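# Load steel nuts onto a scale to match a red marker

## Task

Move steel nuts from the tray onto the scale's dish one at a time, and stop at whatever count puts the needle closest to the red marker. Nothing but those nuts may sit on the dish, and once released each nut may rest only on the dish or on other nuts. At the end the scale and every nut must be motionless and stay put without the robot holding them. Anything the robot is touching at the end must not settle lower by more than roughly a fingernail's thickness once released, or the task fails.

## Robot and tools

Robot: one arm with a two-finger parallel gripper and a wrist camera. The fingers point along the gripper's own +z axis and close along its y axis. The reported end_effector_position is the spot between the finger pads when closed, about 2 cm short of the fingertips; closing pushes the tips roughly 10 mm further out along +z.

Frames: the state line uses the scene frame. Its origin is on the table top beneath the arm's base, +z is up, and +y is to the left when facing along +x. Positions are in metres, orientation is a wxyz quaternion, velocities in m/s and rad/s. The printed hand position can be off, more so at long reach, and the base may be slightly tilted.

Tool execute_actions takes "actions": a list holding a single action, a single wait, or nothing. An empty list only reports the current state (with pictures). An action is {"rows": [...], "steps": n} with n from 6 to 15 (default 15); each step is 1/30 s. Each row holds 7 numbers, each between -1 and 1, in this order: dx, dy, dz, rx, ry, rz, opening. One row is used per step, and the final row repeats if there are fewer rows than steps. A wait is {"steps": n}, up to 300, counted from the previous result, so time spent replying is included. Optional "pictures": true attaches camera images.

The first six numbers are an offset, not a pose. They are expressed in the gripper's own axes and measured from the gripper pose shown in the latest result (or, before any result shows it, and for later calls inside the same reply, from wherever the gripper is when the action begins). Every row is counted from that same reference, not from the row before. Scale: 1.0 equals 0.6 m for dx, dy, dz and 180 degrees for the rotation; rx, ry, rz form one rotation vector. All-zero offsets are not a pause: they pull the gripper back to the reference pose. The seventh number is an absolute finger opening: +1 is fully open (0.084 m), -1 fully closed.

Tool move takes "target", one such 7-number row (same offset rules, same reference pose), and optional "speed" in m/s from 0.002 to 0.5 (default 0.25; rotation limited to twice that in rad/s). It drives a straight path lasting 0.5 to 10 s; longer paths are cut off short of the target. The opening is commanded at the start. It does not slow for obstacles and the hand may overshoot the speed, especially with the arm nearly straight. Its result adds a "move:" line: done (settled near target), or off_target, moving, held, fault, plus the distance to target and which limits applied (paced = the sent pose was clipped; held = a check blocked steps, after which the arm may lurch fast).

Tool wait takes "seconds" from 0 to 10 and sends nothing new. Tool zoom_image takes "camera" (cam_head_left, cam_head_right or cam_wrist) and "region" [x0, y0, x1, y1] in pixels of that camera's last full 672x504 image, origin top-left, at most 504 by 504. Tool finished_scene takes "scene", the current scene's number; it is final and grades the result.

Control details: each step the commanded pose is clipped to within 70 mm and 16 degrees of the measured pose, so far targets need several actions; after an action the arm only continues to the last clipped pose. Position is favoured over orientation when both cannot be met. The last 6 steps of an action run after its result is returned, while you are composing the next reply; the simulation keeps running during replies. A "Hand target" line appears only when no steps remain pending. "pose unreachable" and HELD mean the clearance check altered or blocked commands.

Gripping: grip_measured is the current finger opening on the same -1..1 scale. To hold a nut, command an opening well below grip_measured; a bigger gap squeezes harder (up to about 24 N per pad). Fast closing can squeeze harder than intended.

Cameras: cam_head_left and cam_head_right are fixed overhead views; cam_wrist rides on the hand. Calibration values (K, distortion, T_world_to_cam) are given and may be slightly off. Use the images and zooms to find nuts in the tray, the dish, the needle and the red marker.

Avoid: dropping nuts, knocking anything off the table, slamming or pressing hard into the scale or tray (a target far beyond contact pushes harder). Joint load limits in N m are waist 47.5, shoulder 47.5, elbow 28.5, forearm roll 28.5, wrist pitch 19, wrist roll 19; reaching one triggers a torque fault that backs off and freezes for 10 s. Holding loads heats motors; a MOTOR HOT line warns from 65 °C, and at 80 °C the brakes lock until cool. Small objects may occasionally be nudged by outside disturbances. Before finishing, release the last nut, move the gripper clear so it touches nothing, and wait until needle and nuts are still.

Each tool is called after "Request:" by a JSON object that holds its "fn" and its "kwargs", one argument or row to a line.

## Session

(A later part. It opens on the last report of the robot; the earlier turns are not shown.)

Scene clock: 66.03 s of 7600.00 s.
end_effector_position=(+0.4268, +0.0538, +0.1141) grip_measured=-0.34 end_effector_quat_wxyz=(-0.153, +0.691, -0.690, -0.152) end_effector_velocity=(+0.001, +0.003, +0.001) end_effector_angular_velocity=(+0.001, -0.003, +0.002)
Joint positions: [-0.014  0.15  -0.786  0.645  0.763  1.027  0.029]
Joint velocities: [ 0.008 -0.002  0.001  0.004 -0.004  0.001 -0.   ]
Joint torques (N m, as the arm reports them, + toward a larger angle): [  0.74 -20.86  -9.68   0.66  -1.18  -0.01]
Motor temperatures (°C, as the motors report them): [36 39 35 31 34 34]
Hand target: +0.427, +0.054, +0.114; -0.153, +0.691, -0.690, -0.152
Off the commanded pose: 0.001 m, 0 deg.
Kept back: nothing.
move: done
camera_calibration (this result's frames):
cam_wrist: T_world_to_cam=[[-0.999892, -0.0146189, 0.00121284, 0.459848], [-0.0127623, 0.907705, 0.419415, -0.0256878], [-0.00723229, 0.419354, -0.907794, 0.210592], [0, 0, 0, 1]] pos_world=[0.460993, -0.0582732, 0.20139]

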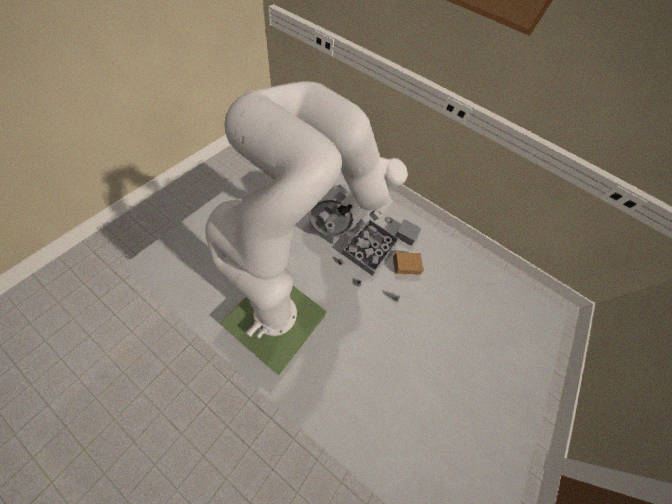

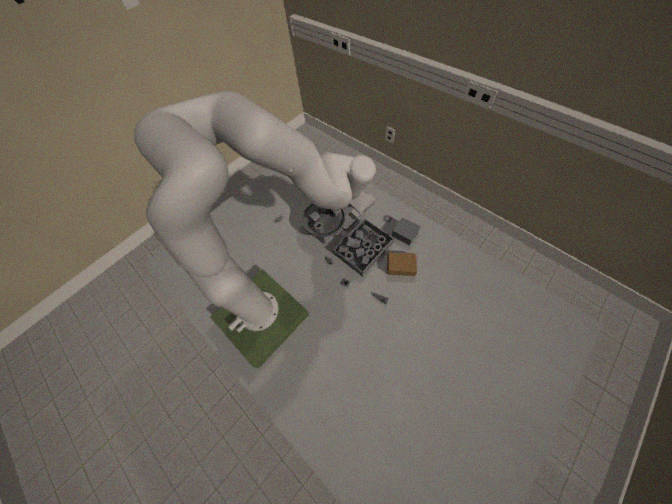

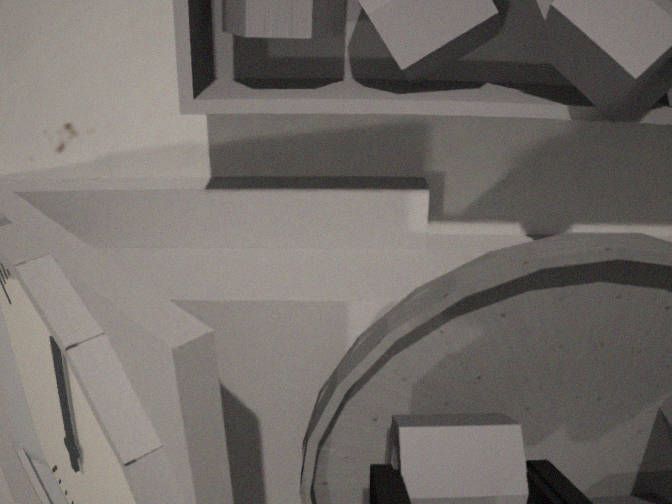

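Request:
{"fn": "move", "kwargs": {
  "target": [0.0054,0.005,0.0277,0,0,0,-0.6],
  "speed": 0.05
}}

Scene clock: 67.30 s of 7600.00 s.
end_effector_position=(+0.4245, +0.0574, +0.0986) grip_measured=-0.34 end_effector_quat_wxyz=(-0.153, +0.691, -0.690, -0.151) end_effector_velocity=(-0.001, +0.001, -0.004) end_effector_angular_velocity=(-0.001, +0.003, +0.003)
Joint positions: [ 0.001  0.182 -0.774  0.681  0.72   0.995  0.029]
Joint velocities: [ 0.003  0.009  0.001  0.004 -0.006 -0.005  0.   ]
Joint torques (N m, as the arm reports them, + toward a larger angle): [  3.77 -16.81  -8.29   1.02  -1.16  -0.24]
Motor temperatures (°C, as the motors report them): [36 39 35 31 34 34]
Hand target: +0.424, +0.058, +0.098; -0.153, +0.691, -0.690, -0.152
Off the commanded pose: 0.001 m, 0 deg.
Kept back: nothing.
move: done
camera_calibration (this result's frames):
cam_wrist: T_world_to_cam=[[-0.999901, -0.0140215, -0.000920527, 0.457858], [-0.0131165, 0.907843, 0.419105, -0.0223486], [-0.0050408, 0.419075, -0.907938, 0.194085], [0, 0, 0, 1]] pos_world=[0.458498, -0.0546273, 0.186005]

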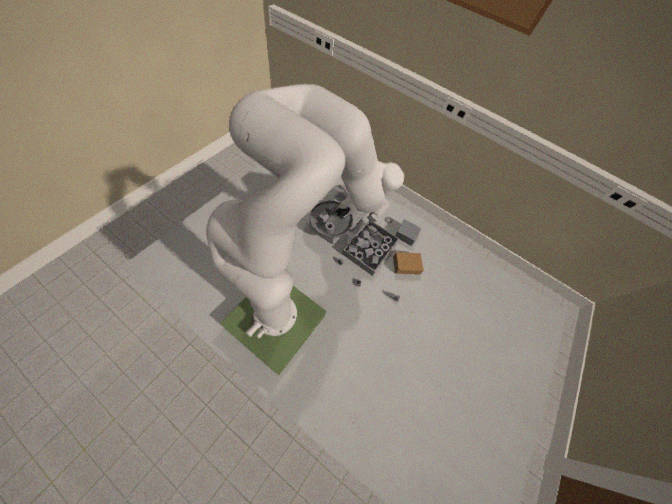

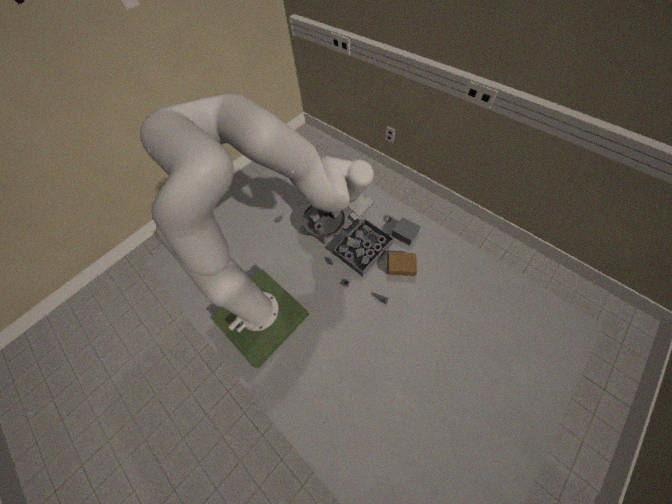

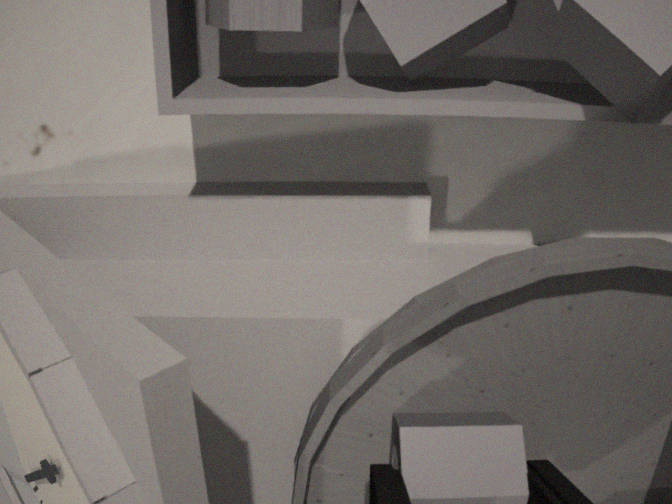

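Request:
{"fn": "move", "kwargs": {
  "target": [0.0092,0,-0.008,0,0,0,-0.6],
  "speed": 0.03
}}

Scene clock: 68.30 s of 7600.00 s.
end_effector_position=(+0.4243, +0.0505, +0.1003) grip_measured=-0.34 end_effector_quat_wxyz=(-0.153, +0.691, -0.690, -0.151) end_effector_velocity=(-0.000, -0.001, +0.001) end_effector_angular_velocity=(+0.002, -0.000, -0.000)
Joint positions: [-0.017  0.178 -0.776  0.67   0.732  0.99   0.029]
Joint velocities: [-0.003 -0.003 -0.    -0.001  0.004 -0.001 -0.   ]
Joint torques (N m, as the arm reports them, + toward a larger angle): [ -0.93 -18.2   -7.72   0.01  -2.16  -0.15]
Motor temperatures (°C, as the motors report them): [36 39 35 31 34 34]
Hand target: +0.424, +0.050, +0.101; -0.153, +0.691, -0.690, -0.151
Off the commanded pose: 0.000 m, 0 deg.
Kept back: nothing.
move: done
camera_calibration (this result's frames):
cam_wrist: T_world_to_cam=[[-0.9999, -0.0141181, -0.000280501, 0.457442], [-0.0129355, 0.907817, 0.419167, -0.0169335], [-0.00566319, 0.419128, -0.907909, 0.198824], [0, 0, 0, 1]] pos_world=[0.458303, -0.0615021, 0.18774]

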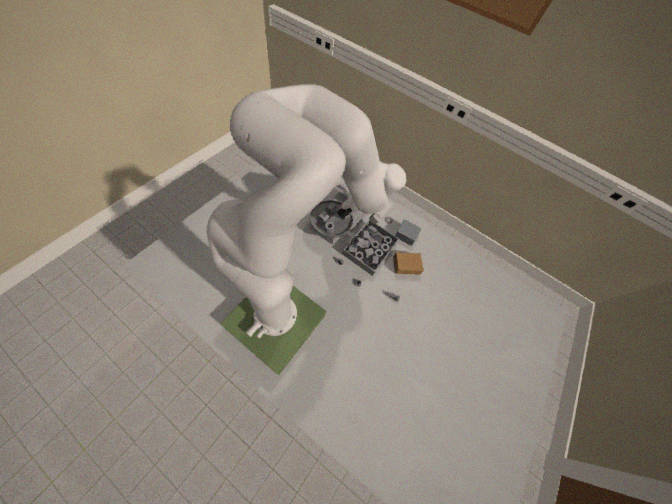

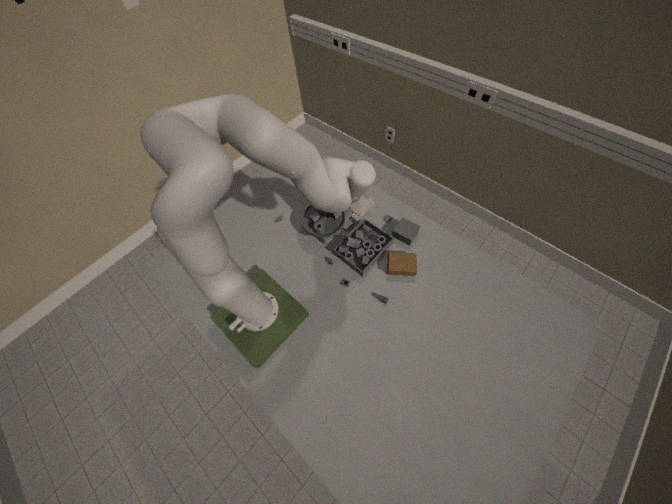

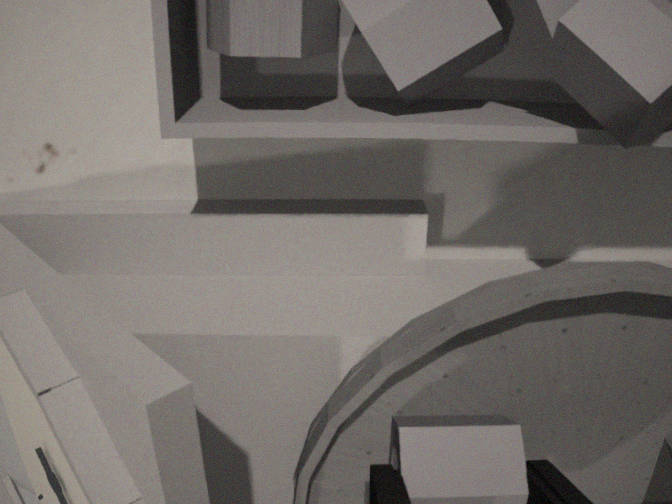

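Request:
{"fn": "execute_actions", "kwargs": {
  "actions": [
    {"rows":[[-0.0007,0,-0.0015,0,0,0,-0.6],[-0.0014,0,-0.003,0,0,0,-0.5],[-0.0018,0,-0.004,0,0,0,-0.4],[-0.0018,0,-0.004,0,0,0,-0.32],[-0.0018,0,-0.004,0,0,0,-0.26],[-0.0018,0,-0.004,0,0,0,-0.2],[-0.0018,0,-0.004,0,0,0,-0.16],[-0.004,0,-0.009,0,0,0,-0.16],[-0.008,0,-0.018,0,0,0,-0.16],[-0.013,0,-0.028,0,0,0,-0.16],[-0.018,0,-0.039,0,0,0,-0.16],[-0.022,0,-0.048,0,0,0,-0.16],[-0.025,0,-0.054,0,0,0,-0.16]],"steps":15}
  ]
}}

Scene clock: 68.83 s of 7600.00 s.
end_effector_position=(+0.4231, +0.0500, +0.1021) grip_measured=-0.19 end_effector_quat_wxyz=(-0.152, +0.690, -0.691, -0.152) end_effector_velocity=(-0.010, +0.003, +0.024) end_effector_angular_velocity=(+0.007, +0.033, +0.002)
Joint positions: [-0.019  0.172 -0.774  0.664  0.738  0.996  0.036]
Joint velocities: [-0.01  -0.074  0.011 -0.063  0.083  0.076  0.017]
Joint torques (N m, as the arm reports them, + toward a larger angle): [  0.16 -23.99  -9.87   0.08  -1.08  -0.16]
Motor temperatures (°C, as the motors report them): [36 39 35 31 34 34]
Steps of this call (steps 1 to 7: nothing new was sent; steps 8 to 16: the first 9 steps of this action). Readings (end_effector_position):
8: (+0.4243, +0.0505, +0.1005)
9: (+0.4243, +0.0505, +0.1006)
11: (+0.4242, +0.0502, +0.1012)
15: (+0.4235, +0.0500, +0.1017)
16: the state above

Request:
{"fn": "move", "kwargs": {
  "target": [0.1534,-0.0698,-0.0855,0.1081,0.1081,0.4915,-0.14],
  "speed": 0.5
}}

Scene clock: 71.80 s of 7600.00 s.
end_effector_position=(+0.4647, -0.0552, +0.1100) grip_measured=-0.15 end_effector_quat_wxyz=(-0.000, -0.000, +1.000, +0.001) end_effector_velocity=(-0.000, -0.000, -0.001) end_effector_angular_velocity=(-0.006, +0.007, -0.008)
Joint positions: [-0.09   0.227 -0.905 -0.007  0.676  3.031  0.037]
Joint velocities: [ 0.002  0.005 -0.006 -0.01   0.006  0.017  0.   ]
Joint torques (N m, as the arm reports them, + toward a larger angle): [  0.6  -22.43  -9.99   0.37  -1.87   0.04]
Motor temperatures (°C, as the motors report them): [36 39 35 31 34 34]
Hand target: +0.465, -0.055, +0.110; -0.001, +0.000, +1.000, +0.000
Off your previous action's commanded pose: 0.011 m, 0 deg at its last step (step 6 of this call).
Off the commanded pose: 0.000 m, 0 deg.
Kept back: nothing.
move: done
camera_calibration (this result's frames):
cam_wrist: T_world_to_cam=[[-0.0115868, 0.99989, 0.00924342, 0.0919969], [0.999931, 0.0116049, -0.00190308, -0.398273], [-0.00201014, 0.00922073, -0.999955, 0.237923], [0, 0, 0, 1]] pos_world=[0.399789, -0.0895587, 0.236304]

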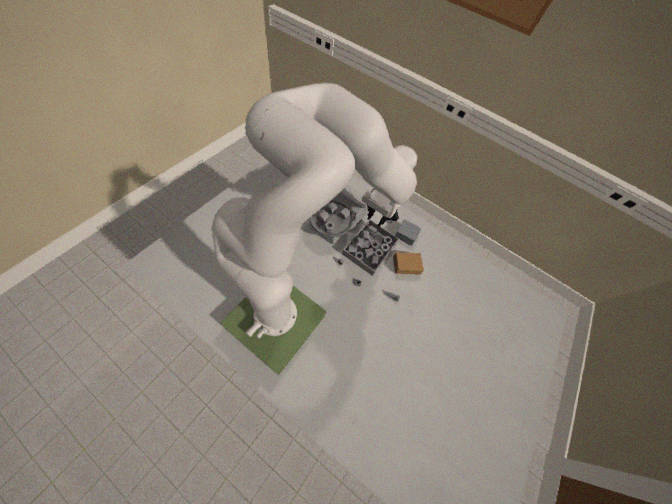

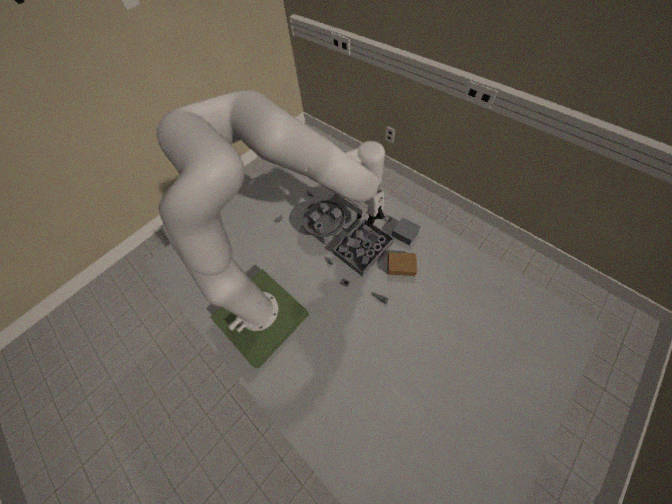

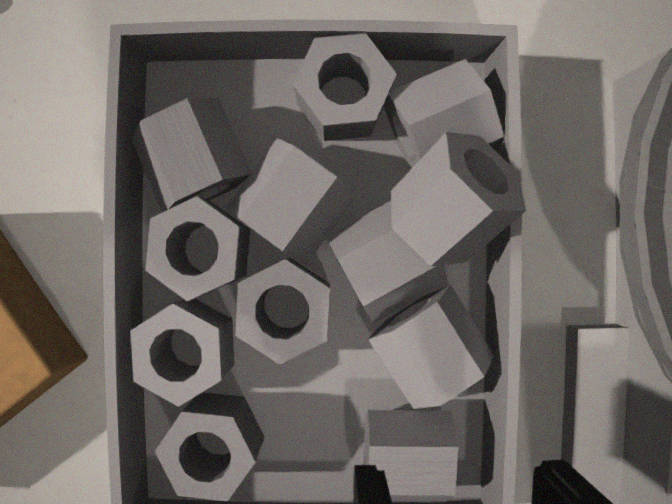

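Request:
{"fn": "move", "kwargs": {
  "target": [-0.0055,-0.0105,0.07,0,0,0,-0.16],
  "speed": 0.15
}}

Scene clock: 73.13 s of 7600.00 s.
end_effector_position=(+0.4682, -0.0613, +0.0685) grip_measured=-0.17 end_effector_quat_wxyz=(+0.000, -0.000, +1.000, +0.001) end_effector_velocity=(-0.001, -0.000, -0.003) end_effector_angular_velocity=(+0.000, +0.002, +0.001)
Joint positions: [-0.102  0.336 -0.911 -0.007  0.572  3.019  0.036]
Joint velocities: [-0.001  0.007 -0.     0.    -0.004 -0.001 -0.   ]
Joint torques (N m, as the arm reports them, + toward a larger angle): [  0.85 -23.37  -8.96   0.43  -1.92  -0.04]
Motor temperatures (°C, as the motors report them): [36 39 35 31 34 34]
Hand target: +0.468, -0.061, +0.068; -0.000, -0.000, +1.000, +0.001
Off the commanded pose: 0.001 m, 0 deg.
Kept back: nothing.
move: done
camera_calibration (this result's frames):
cam_wrist: T_world_to_cam=[[-0.0117596, 0.999887, 0.00936238, 0.0986219], [0.99993, 0.0117713, -0.00119921, -0.401812], [-0.00130928, 0.00934762, -0.999955, 0.196144], [0, 0, 0, 1]] pos_world=[0.4032, -0.0957144, 0.19473]

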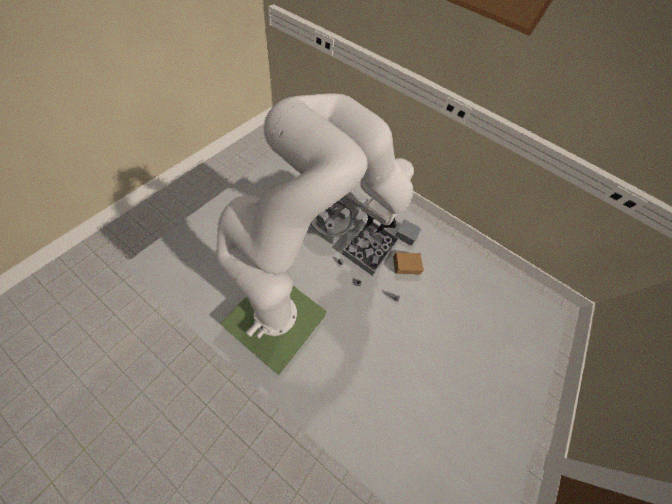

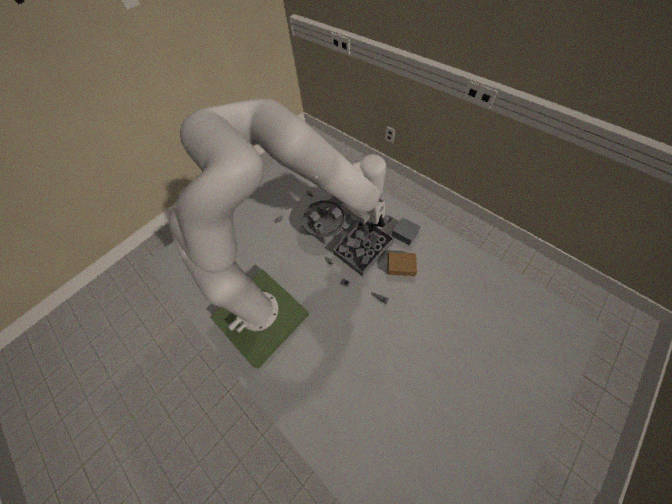

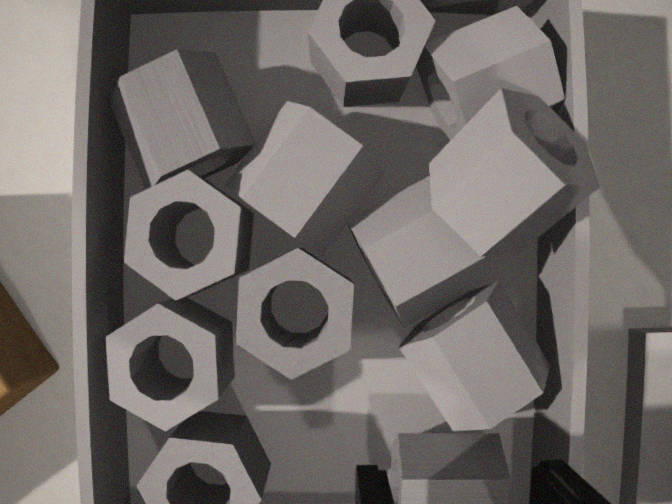

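Request:
{"fn": "execute_actions", "kwargs": {
  "actions": [
    {"rows":[[0,0,0.004,0,0,0,-0.16],[0,0,0.009,0,0,0,-0.16],[0,0,0.015,0,0,0,-0.16],[0,0,0.021,0,0,0,-0.16],[0,0,0.027,0,0,0,-0.16],[0,0,0.032,0,0,0,-0.16],[0,0,0.036,0,0,0,-0.16],[0,0,0.038,0,0,0,-0.16],[0,0,0.038,0,0,0,-0.16],[0,0,0.038,0,0,0,-0.2],[0,0,0.038,0,0,0,-0.26],[0,0,0.038,0,0,0,-0.32],[0,0,0.038,0,0,0,-0.4],[0,0,0.038,0,0,0,-0.5],[0,0,0.038,0,0,0,-0.6]],"steps":15}
  ]
}}

Request:
{"fn": "move", "kwargs": {
  "target": [0,0,-0.13,0,0,0,-0.6],
  "speed": 0.2
}}

Scene clock: 73.87 s of 7600.00 s.
end_effector_position=(+0.4673, -0.0611, +0.0522) grip_measured=-0.17 end_effector_quat_wxyz=(-0.001, -0.000, +1.000, +0.001) end_effector_velocity=(-0.012, +0.002, -0.080) end_effector_angular_velocity=(+0.005, +0.034, +0.001)
Joint positions: [-0.102  0.377 -0.909 -0.008  0.532  3.019  0.036]
Joint velocities: [-0.     0.193  0.005 -0.001 -0.163  0.001 -0.   ]
Joint torques (N m, as the arm reports them, + toward a larger angle): [  1.1  -25.75  -9.03   0.48  -1.85   0.04]
Motor temperatures (°C, as the motors report them): [36 39 35 31 34 34]
Steps of this call (steps 1 to 13: nothing new was sent; steps 14 to 22: the first 9 steps of this action). Readings (end_effector_position):
14: (+0.4680, -0.0613, +0.0680)
15: (+0.4682, -0.0613, +0.0678)
17: (+0.4686, -0.0613, +0.0657)
21: (+0.4677, -0.0612, +0.0550)
22: the state above

Scene clock: 75.17 s of 7600.00 s.
end_effector_position=(+0.4681, -0.0614, +0.1238) grip_measured=-0.34 end_effector_quat_wxyz=(+0.000, -0.000, +1.000, +0.000) end_effector_velocity=(+0.002, +0.000, +0.004) end_effector_angular_velocity=(-0.001, -0.007, +0.000)
Joint positions: [-0.102  0.209 -0.928 -0.006  0.717  3.018  0.029]
Joint velocities: [ 0.001 -0.006 -0.005  0.     0.004  0.001 -0.   ]
Joint torques (N m, as the arm reports them, + toward a larger angle): [  1.21 -22.96 -10.2    0.52  -2.02   0.02]
Motor temperatures (°C, as the motors report them): [36 39 35 31 34 34]
Hand target: +0.468, -0.061, +0.124; +0.001, -0.000, +1.000, +0.000
Off your previous action's commanded pose: 0.001 m, 0 deg at its last step (step 6 of this call).
Off the commanded pose: 0.001 m, 0 deg.
Kept back: nothing.
move: done
camera_calibration (this result's frames):
cam_wrist: T_world_to_cam=[[-0.0117242, 0.999889, 0.009143, 0.0982229], [0.99993, 0.0117363, -0.00127959, -0.401653], [-0.00138676, 0.00912737, -0.999957, 0.251524], [0, 0, 0, 1]] pos_world=[0.403125, -0.0957938, 0.250101]

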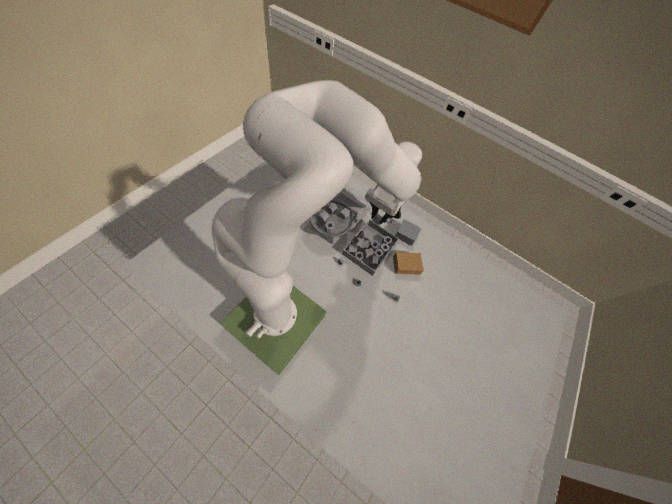

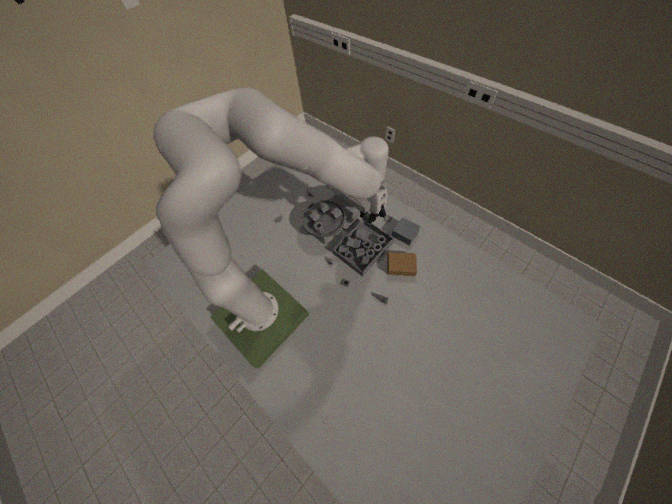

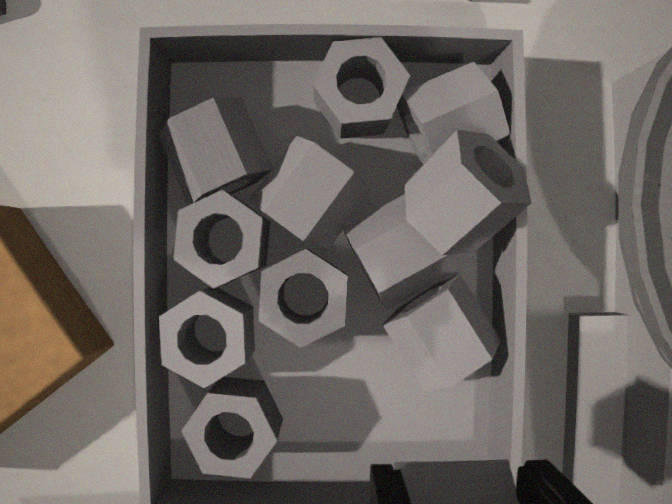

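Request:
{"fn": "move", "kwargs": {
  "target": [0.1417,0.187,-0.03,0,0,0,-0.6],
  "speed": 0.35
}}

Scene clock: 76.47 s of 7600.00 s.
end_effector_position=(+0.3836, +0.0505, +0.1417) grip_measured=-0.34 end_effector_quat_wxyz=(+0.000, +0.000, +1.000, +0.000) end_effector_velocity=(-0.001, +0.002, +0.001) end_effector_angular_velocity=(-0.002, -0.001, +0.002)
Joint positions: [ 0.161 -0.085 -0.622 -0.008  0.706  3.283  0.029]
Joint velocities: [ 0.007 -0.006  0.004 -0.004  0.002  0.007  0.   ]
Joint torques (N m, as the arm reports them, + toward a larger angle): [  1.05 -17.11 -10.5    0.32  -1.89   0.04]
Motor temperatures (°C, as the motors report them): [36 39 35 31 34 34]
Hand target: +0.383, +0.051, +0.142; +0.000, -0.000, +1.000, +0.000
Off the commanded pose: 0.001 m, 0 deg.
Kept back: nothing.
move: done
camera_calibration (this result's frames):
cam_wrist: T_world_to_cam=[[-0.011379, 0.9999, 0.00835427, -0.0148275], [0.999934, 0.0113893, -0.00118655, -0.318478], [-0.00128158, 0.00834022, -0.999964, 0.268303], [0, 0, 0, 1]] pos_world=[0.318632, 0.0162156, 0.268039]

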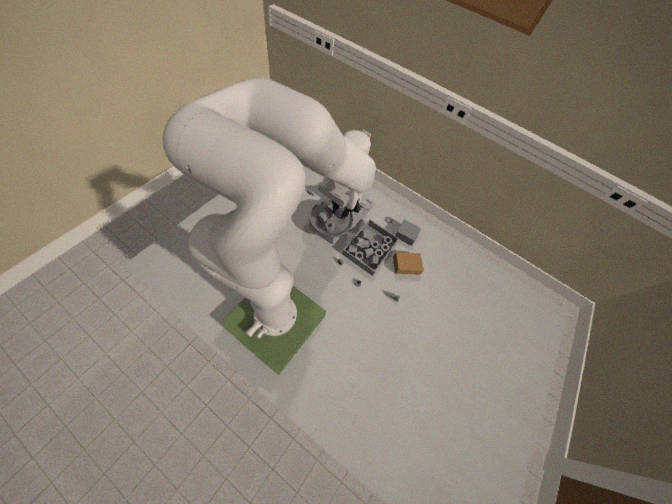

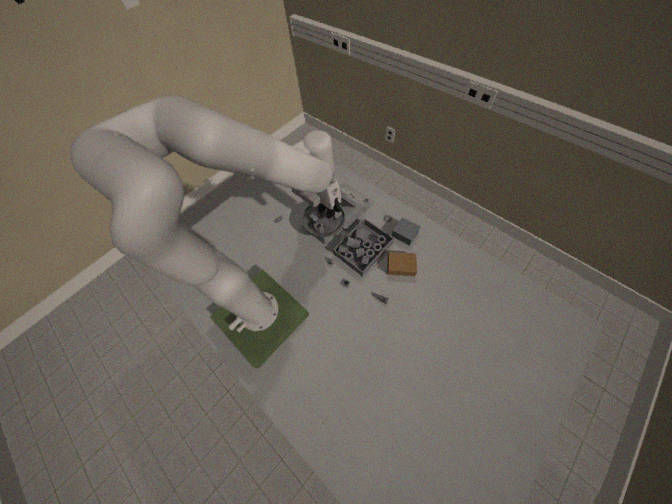

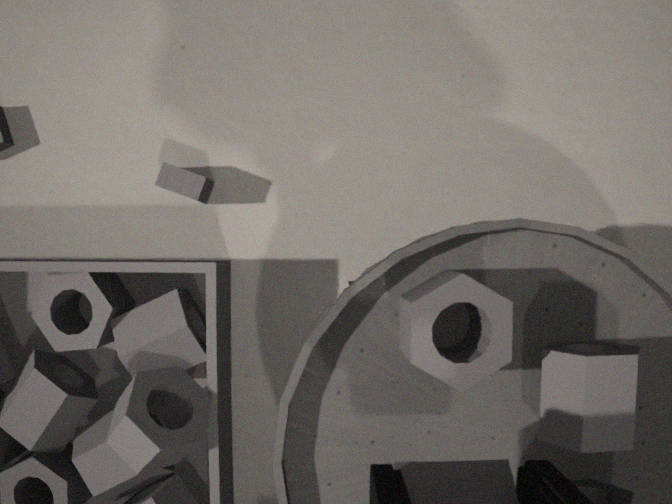

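Request:
{"fn": "move", "kwargs": {
  "target": [0.0117,-0.002,0.067,0,0,0,-0.6],
  "speed": 0.08
}}

Scene clock: 77.80 s of 7600.00 s.
end_effector_position=(+0.3766, +0.0495, +0.1020) grip_measured=-0.34 end_effector_quat_wxyz=(+0.000, +0.000, +1.000, +0.000) end_effector_velocity=(+0.001, -0.000, -0.002) end_effector_angular_velocity=(+0.000, -0.003, +0.000)
Joint positions: [ 0.16  -0.001 -0.57  -0.01   0.57   3.283  0.029]
Joint velocities: [-0.001  0.006 -0.    -0.001 -0.009 -0.001  0.   ]
Joint torques (N m, as the arm reports them, + toward a larger angle): [  0.97 -16.12  -9.58   0.48  -3.01  -0.21]
Motor temperatures (°C, as the motors report them): [36 39 35 31 34 34]
Hand target: +0.377, +0.049, +0.102; +0.000, +0.000, +1.000, +0.000
Off the commanded pose: 0.000 m, 0 deg.
Kept back: nothing.
move: done
camera_calibration (this result's frames):
cam_wrist: T_world_to_cam=[[-0.0115348, 0.999897, 0.00857719, -0.0134921], [0.999933, 0.011546, -0.00125123, -0.31147], [-0.00135013, 0.00856218, -0.999962, 0.228541], [0, 0, 0, 1]] pos_world=[0.311602, 0.0151301, 0.228258]

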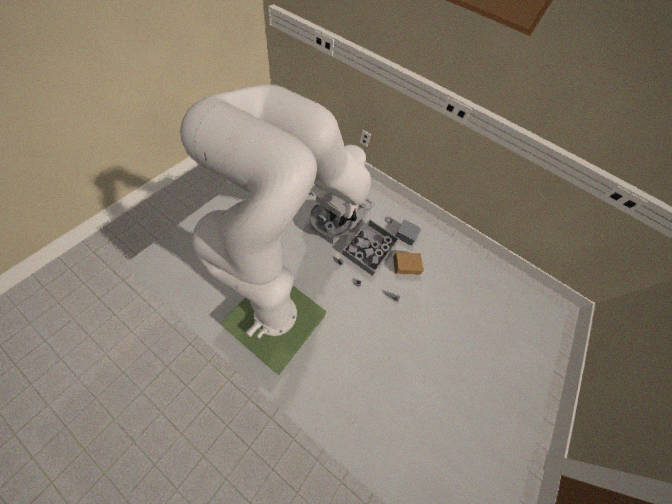

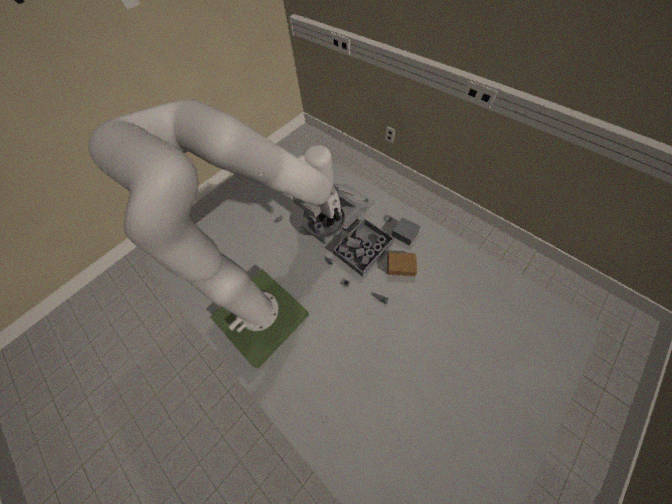

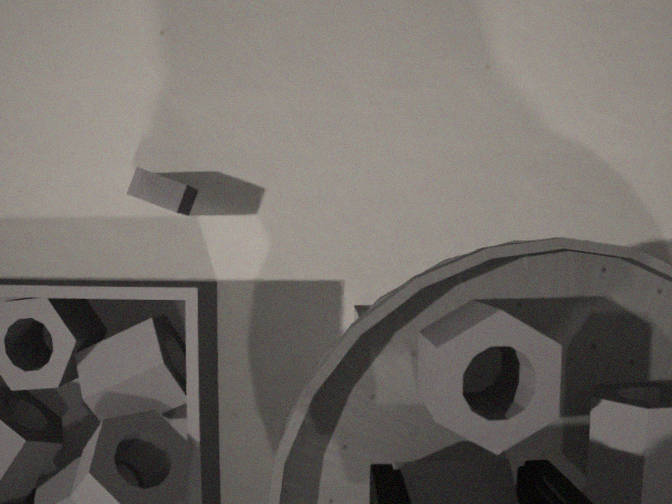

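Request:
{"fn": "execute_actions", "kwargs": {
  "actions": [
    {"rows":[[0,0,-0.001,0,0,0,-0.5],[0,0,-0.002,0,0,0,-0.4],[0,0,-0.002,0,0,0,-0.32],[0,0,-0.002,0,0,0,-0.26],[0,0,-0.002,0,0,0,-0.2],[0,0,-0.002,0,0,0,-0.17],[0,0,-0.006,0,0,0,-0.17],[0,0,-0.014,0,0,0,-0.17],[0,0,-0.024,0,0,0,-0.17],[0,0,-0.035,0,0,0,-0.17],[0,0,-0.045,0,0,0,-0.17],[0,0,-0.05,0,0,0,-0.17]],"steps":14}
  ]
}}

Request:
{"fn": "move", "kwargs": {
  "target": [-0.089,-0.173,0.06,0,0,0.322,-0.17],
  "speed": 0.5
}}

Scene clock: 79.90 s of 7600.00 s.
end_effector_position=(+0.3769, +0.0495, +0.1035) grip_measured=-0.20 end_effector_quat_wxyz=(+0.000, -0.000, +1.000, +0.000) end_effector_velocity=(-0.011, -0.002, +0.017) end_effector_angular_velocity=(-0.004, +0.034, -0.001)
Joint positions: [ 0.16  -0.005 -0.571 -0.01   0.574  3.283  0.035]
Joint velocities: [-0.    -0.064  0.     0.002  0.097 -0.001  0.015]
Joint torques (N m, as the arm reports them, + toward a larger angle): [  0.91 -19.23  -9.5    0.45  -1.34  -0.09]
Motor temperatures (°C, as the motors report them): [36 39 35 31 34 34]
Steps of this call (steps 1 to 55: nothing new was sent; steps 56 to 63: the first 8 steps of this action). Readings (end_effector_position):
56: (+0.3766, +0.0495, +0.1016)
57: (+0.3765, +0.0495, +0.1017)
59: (+0.3766, +0.0495, +0.1023)
63: the state above

Scene clock: 82.07 s of 7600.00 s.
end_effector_position=(+0.4295, -0.0541, +0.0948) grip_measured=-0.18 end_effector_quat_wxyz=(-0.000, +0.484, +0.875, +0.001) end_effector_velocity=(-0.000, -0.001, -0.001) end_effector_angular_velocity=(-0.003, +0.004, -0.010)
Joint positions: [-0.097  0.167 -0.762 -0.007  0.594  4.034  0.036]
Joint velocities: [-0.001  0.005 -0.003 -0.006  0.002  0.015 -0.   ]
Joint torques (N m, as the arm reports them, + toward a larger angle): [  1.28 -20.62  -9.35   0.42  -2.04  -0.21]
Motor temperatures (°C, as the motors report them): [36 39 35 31 34 34]
Hand target: +0.429, -0.054, +0.095; -0.001, +0.485, +0.875, +0.000
Off your previous action's commanded pose: 0.010 m, 0 deg at its last step (step 6 of this call).
Off the commanded pose: 0.001 m, 0 deg.
Kept back: nothing.
move: done
camera_calibration (this result's frames):
cam_wrist: T_world_to_cam=[[0.840895, 0.541127, 0.00880786, -0.300208], [0.541166, -0.840911, -0.00271817, -0.212123], [0.00593575, 0.00705221, -0.999958, 0.219131], [0, 0, 0, 1]] pos_world=[0.365936, -0.0174712, 0.221189]

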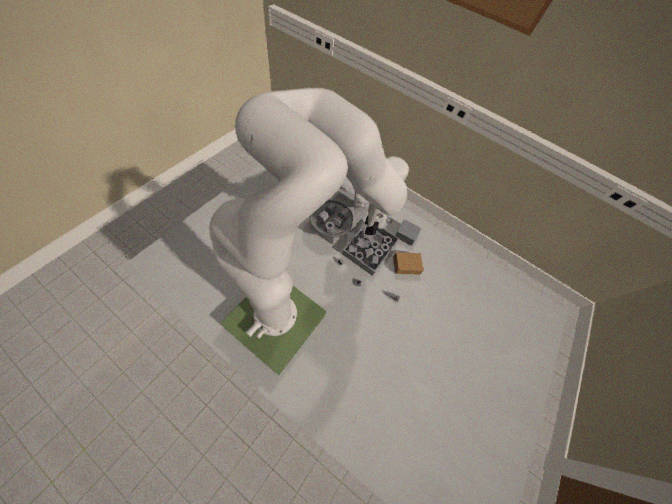

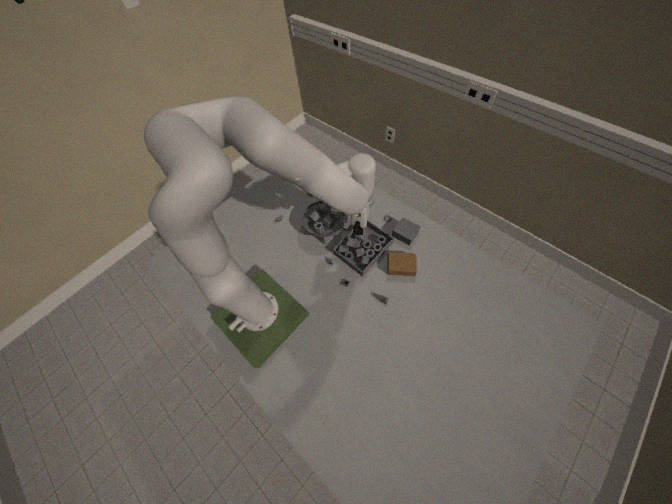

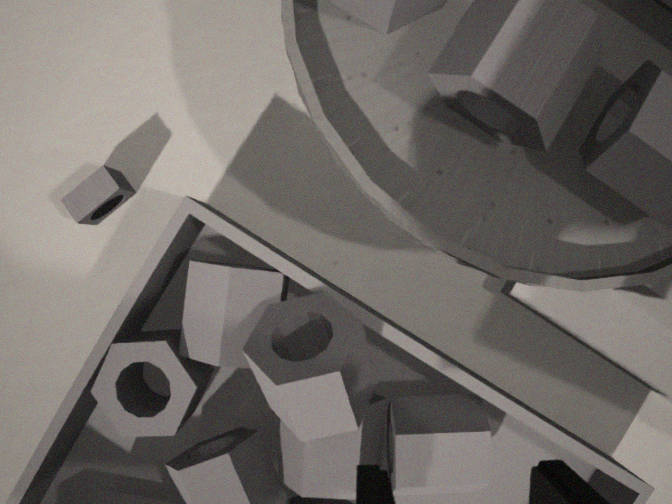

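Request:
{"fn": "move", "kwargs": {
  "target": [-0.005,0.0062,0.051,0,0,0,-0.17],
  "speed": 0.12
}}

Scene clock: 83.27 s of 7600.00 s.
end_effector_position=(+0.4343, -0.0546, +0.0646) grip_measured=-0.18 end_effector_quat_wxyz=(-0.000, +0.484, +0.875, +0.001) end_effector_velocity=(+0.000, -0.000, -0.002) end_effector_angular_velocity=(+0.000, -0.000, +0.000)
Joint positions: [-0.097  0.26  -0.775 -0.007  0.513  4.035  0.036]
Joint velocities: [-0.     0.006 -0.001  0.    -0.005 -0.001 -0.   ]
Joint torques (N m, as the arm reports them, + toward a larger angle): [  1.02 -21.53  -8.84   0.29  -1.9    0.08]
Motor temperatures (°C, as the motors report them): [36 39 35 31 34 34]
Hand target: +0.434, -0.055, +0.064; -0.000, +0.484, +0.875, +0.001
Off the commanded pose: 0.000 m, 0 deg.
Kept back: nothing.
move: done
camera_calibration (this result's frames):
cam_wrist: T_world_to_cam=[[0.840843, 0.5412, 0.00928872, -0.303806], [0.541241, -0.840864, -0.00250703, -0.215295], [0.00645374, 0.00713545, -0.999954, 0.18869], [0, 0, 0, 1]] pos_world=[0.370762, -0.0179608, 0.190963]

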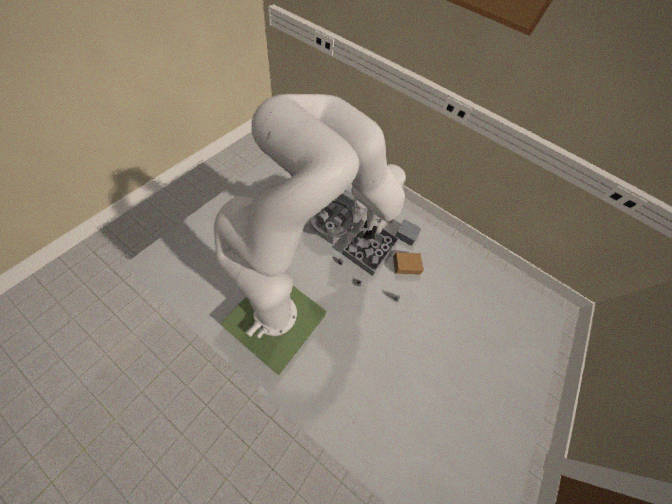

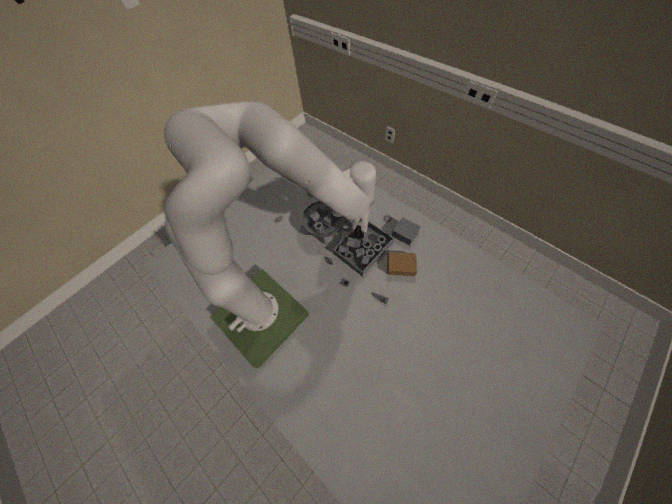

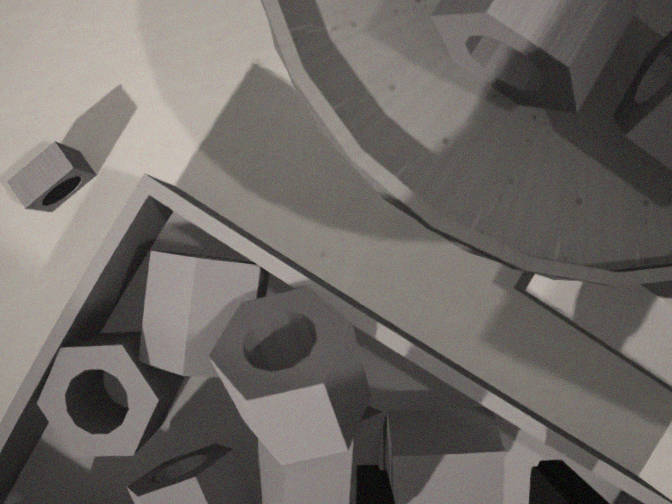

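Request:
{"fn": "execute_actions", "kwargs": {
  "actions": [
    {"rows":[[-0.002,-0.001,0,0,0,0,-0.19],[-0.004,-0.002,0.001,0,0,0,-0.21],[-0.005,-0.0025,0.003,0,0,0,-0.22],[-0.005,-0.0025,0.005,0,0,0,-0.22],[-0.005,-0.0025,0.007,0,0,0,-0.22],[-0.005,-0.0025,0.009,0,0,0,-0.22],[-0.005,-0.0025,0.011,0,0,0,-0.22],[-0.005,-0.0025,0.013,0,0,0,-0.22],[-0.005,-0.0025,0.015,0,0,0,-0.22],[-0.005,-0.0025,0.017,0,0,0,-0.22],[-0.005,-0.0025,0.019,0,0,0,-0.22],[-0.005,-0.0025,0.021,0,0,0,-0.22],[-0.005,-0.0025,0.023,0,0,0,-0.22]],"steps":15}
  ]
}}

Request:
{"fn": "wait", "kwargs": {
  "seconds": 0.15
}}

Scene clock: 83.93 s of 7600.00 s.
end_effector_position=(+0.4346, -0.0576, +0.0599) grip_measured=-0.24 end_effector_quat_wxyz=(-0.000, +0.484, +0.875, +0.001) end_effector_velocity=(-0.003, -0.003, -0.035) end_effector_angular_velocity=(+0.000, +0.008, +0.004)
Joint positions: [-0.104  0.275 -0.778 -0.007  0.501  4.028  0.034]
Joint velocities: [-0.007  0.095 -0.    -0.003 -0.087 -0.009 -0.   ]
Joint torques (N m, as the arm reports them, + toward a larger angle): [  1.1  -21.6   -8.54   0.54  -2.02  -0.14]
Motor temperatures (°C, as the motors report them): [36 39 35 31 34 34]
Steps of this call (steps 1 to 11: nothing new was sent; steps 12 to 20: the first 9 steps of this action). Readings (end_effector_position):
12: (+0.4342, -0.0546, +0.0643)
13: (+0.4343, -0.0548, +0.0643)
15: (+0.4346, -0.0559, +0.0641)
19: (+0.4347, -0.0575, +0.0610)
20: the state above

Scene clock: 84.30 s of 7600.00 s.
end_effector_position=(+0.4347, -0.0578, +0.0513) grip_measured=-0.24 end_effector_quat_wxyz=(-0.000, +0.484, +0.875, +0.001) end_effector_velocity=(+0.002, -0.001, -0.003) end_effector_angular_velocity=(-0.001, -0.006, -0.000)
Joint positions: [-0.105  0.299 -0.779 -0.007  0.477  4.027  0.034]
Joint velocities: [-0.001  0.009 -0.001 -0.001 -0.013  0.001  0.   ]
Joint torques (N m, as the arm reports them, + toward a larger angle): [  0.8  -21.69  -8.2    0.49  -1.9    0.03]
Motor temperatures (°C, as the motors report them): [36 39 35 31 34 34]
Hand target: +0.435, -0.058, +0.051; -0.000, +0.484, +0.875, +0.001
Off the commanded pose: 0.000 m, 0 deg.
Kept back: nothing.
Steps of this call (steps 1 to 6: the last 6 steps of your previous action; steps 7 to 11: nothing new was sent). Readings (end_effector_position):
1: (+0.4345, -0.0577, +0.0587)
2: (+0.4345, -0.0577, +0.0575)
4: (+0.4345, -0.0578, +0.0552)
8: (+0.4343, -0.0578, +0.0517)
11: the state above
camera_calibration (this result's frames):
cam_wrist: T_world_to_cam=[[0.840797, 0.541267, 0.00947956, -0.302229], [0.541309, -0.84082, -0.00247451, -0.218296], [0.00663123, 0.00721193, -0.999952, 0.17529], [0, 0, 0, 1]] pos_world=[0.371117, -0.0212253, 0.177606]

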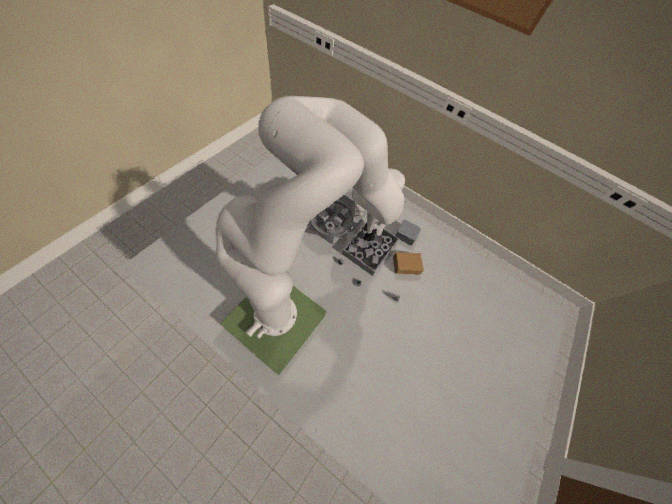

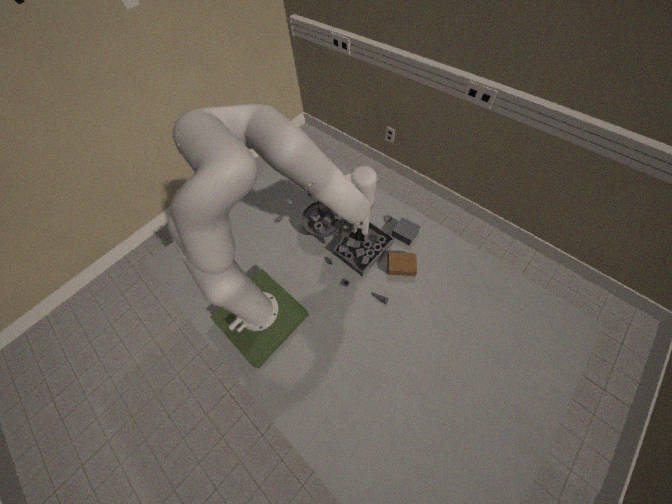

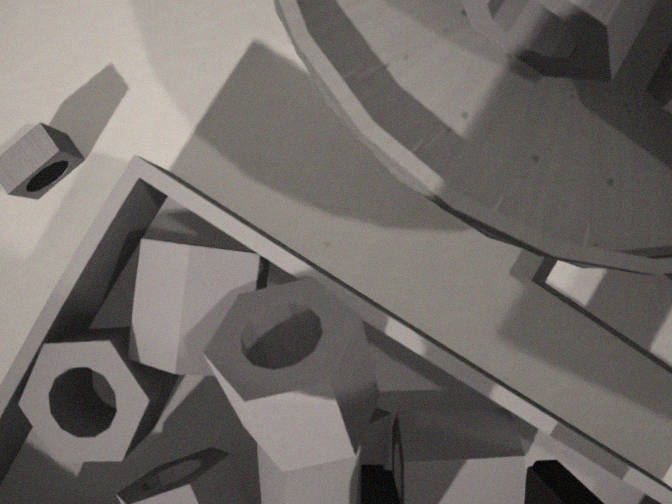

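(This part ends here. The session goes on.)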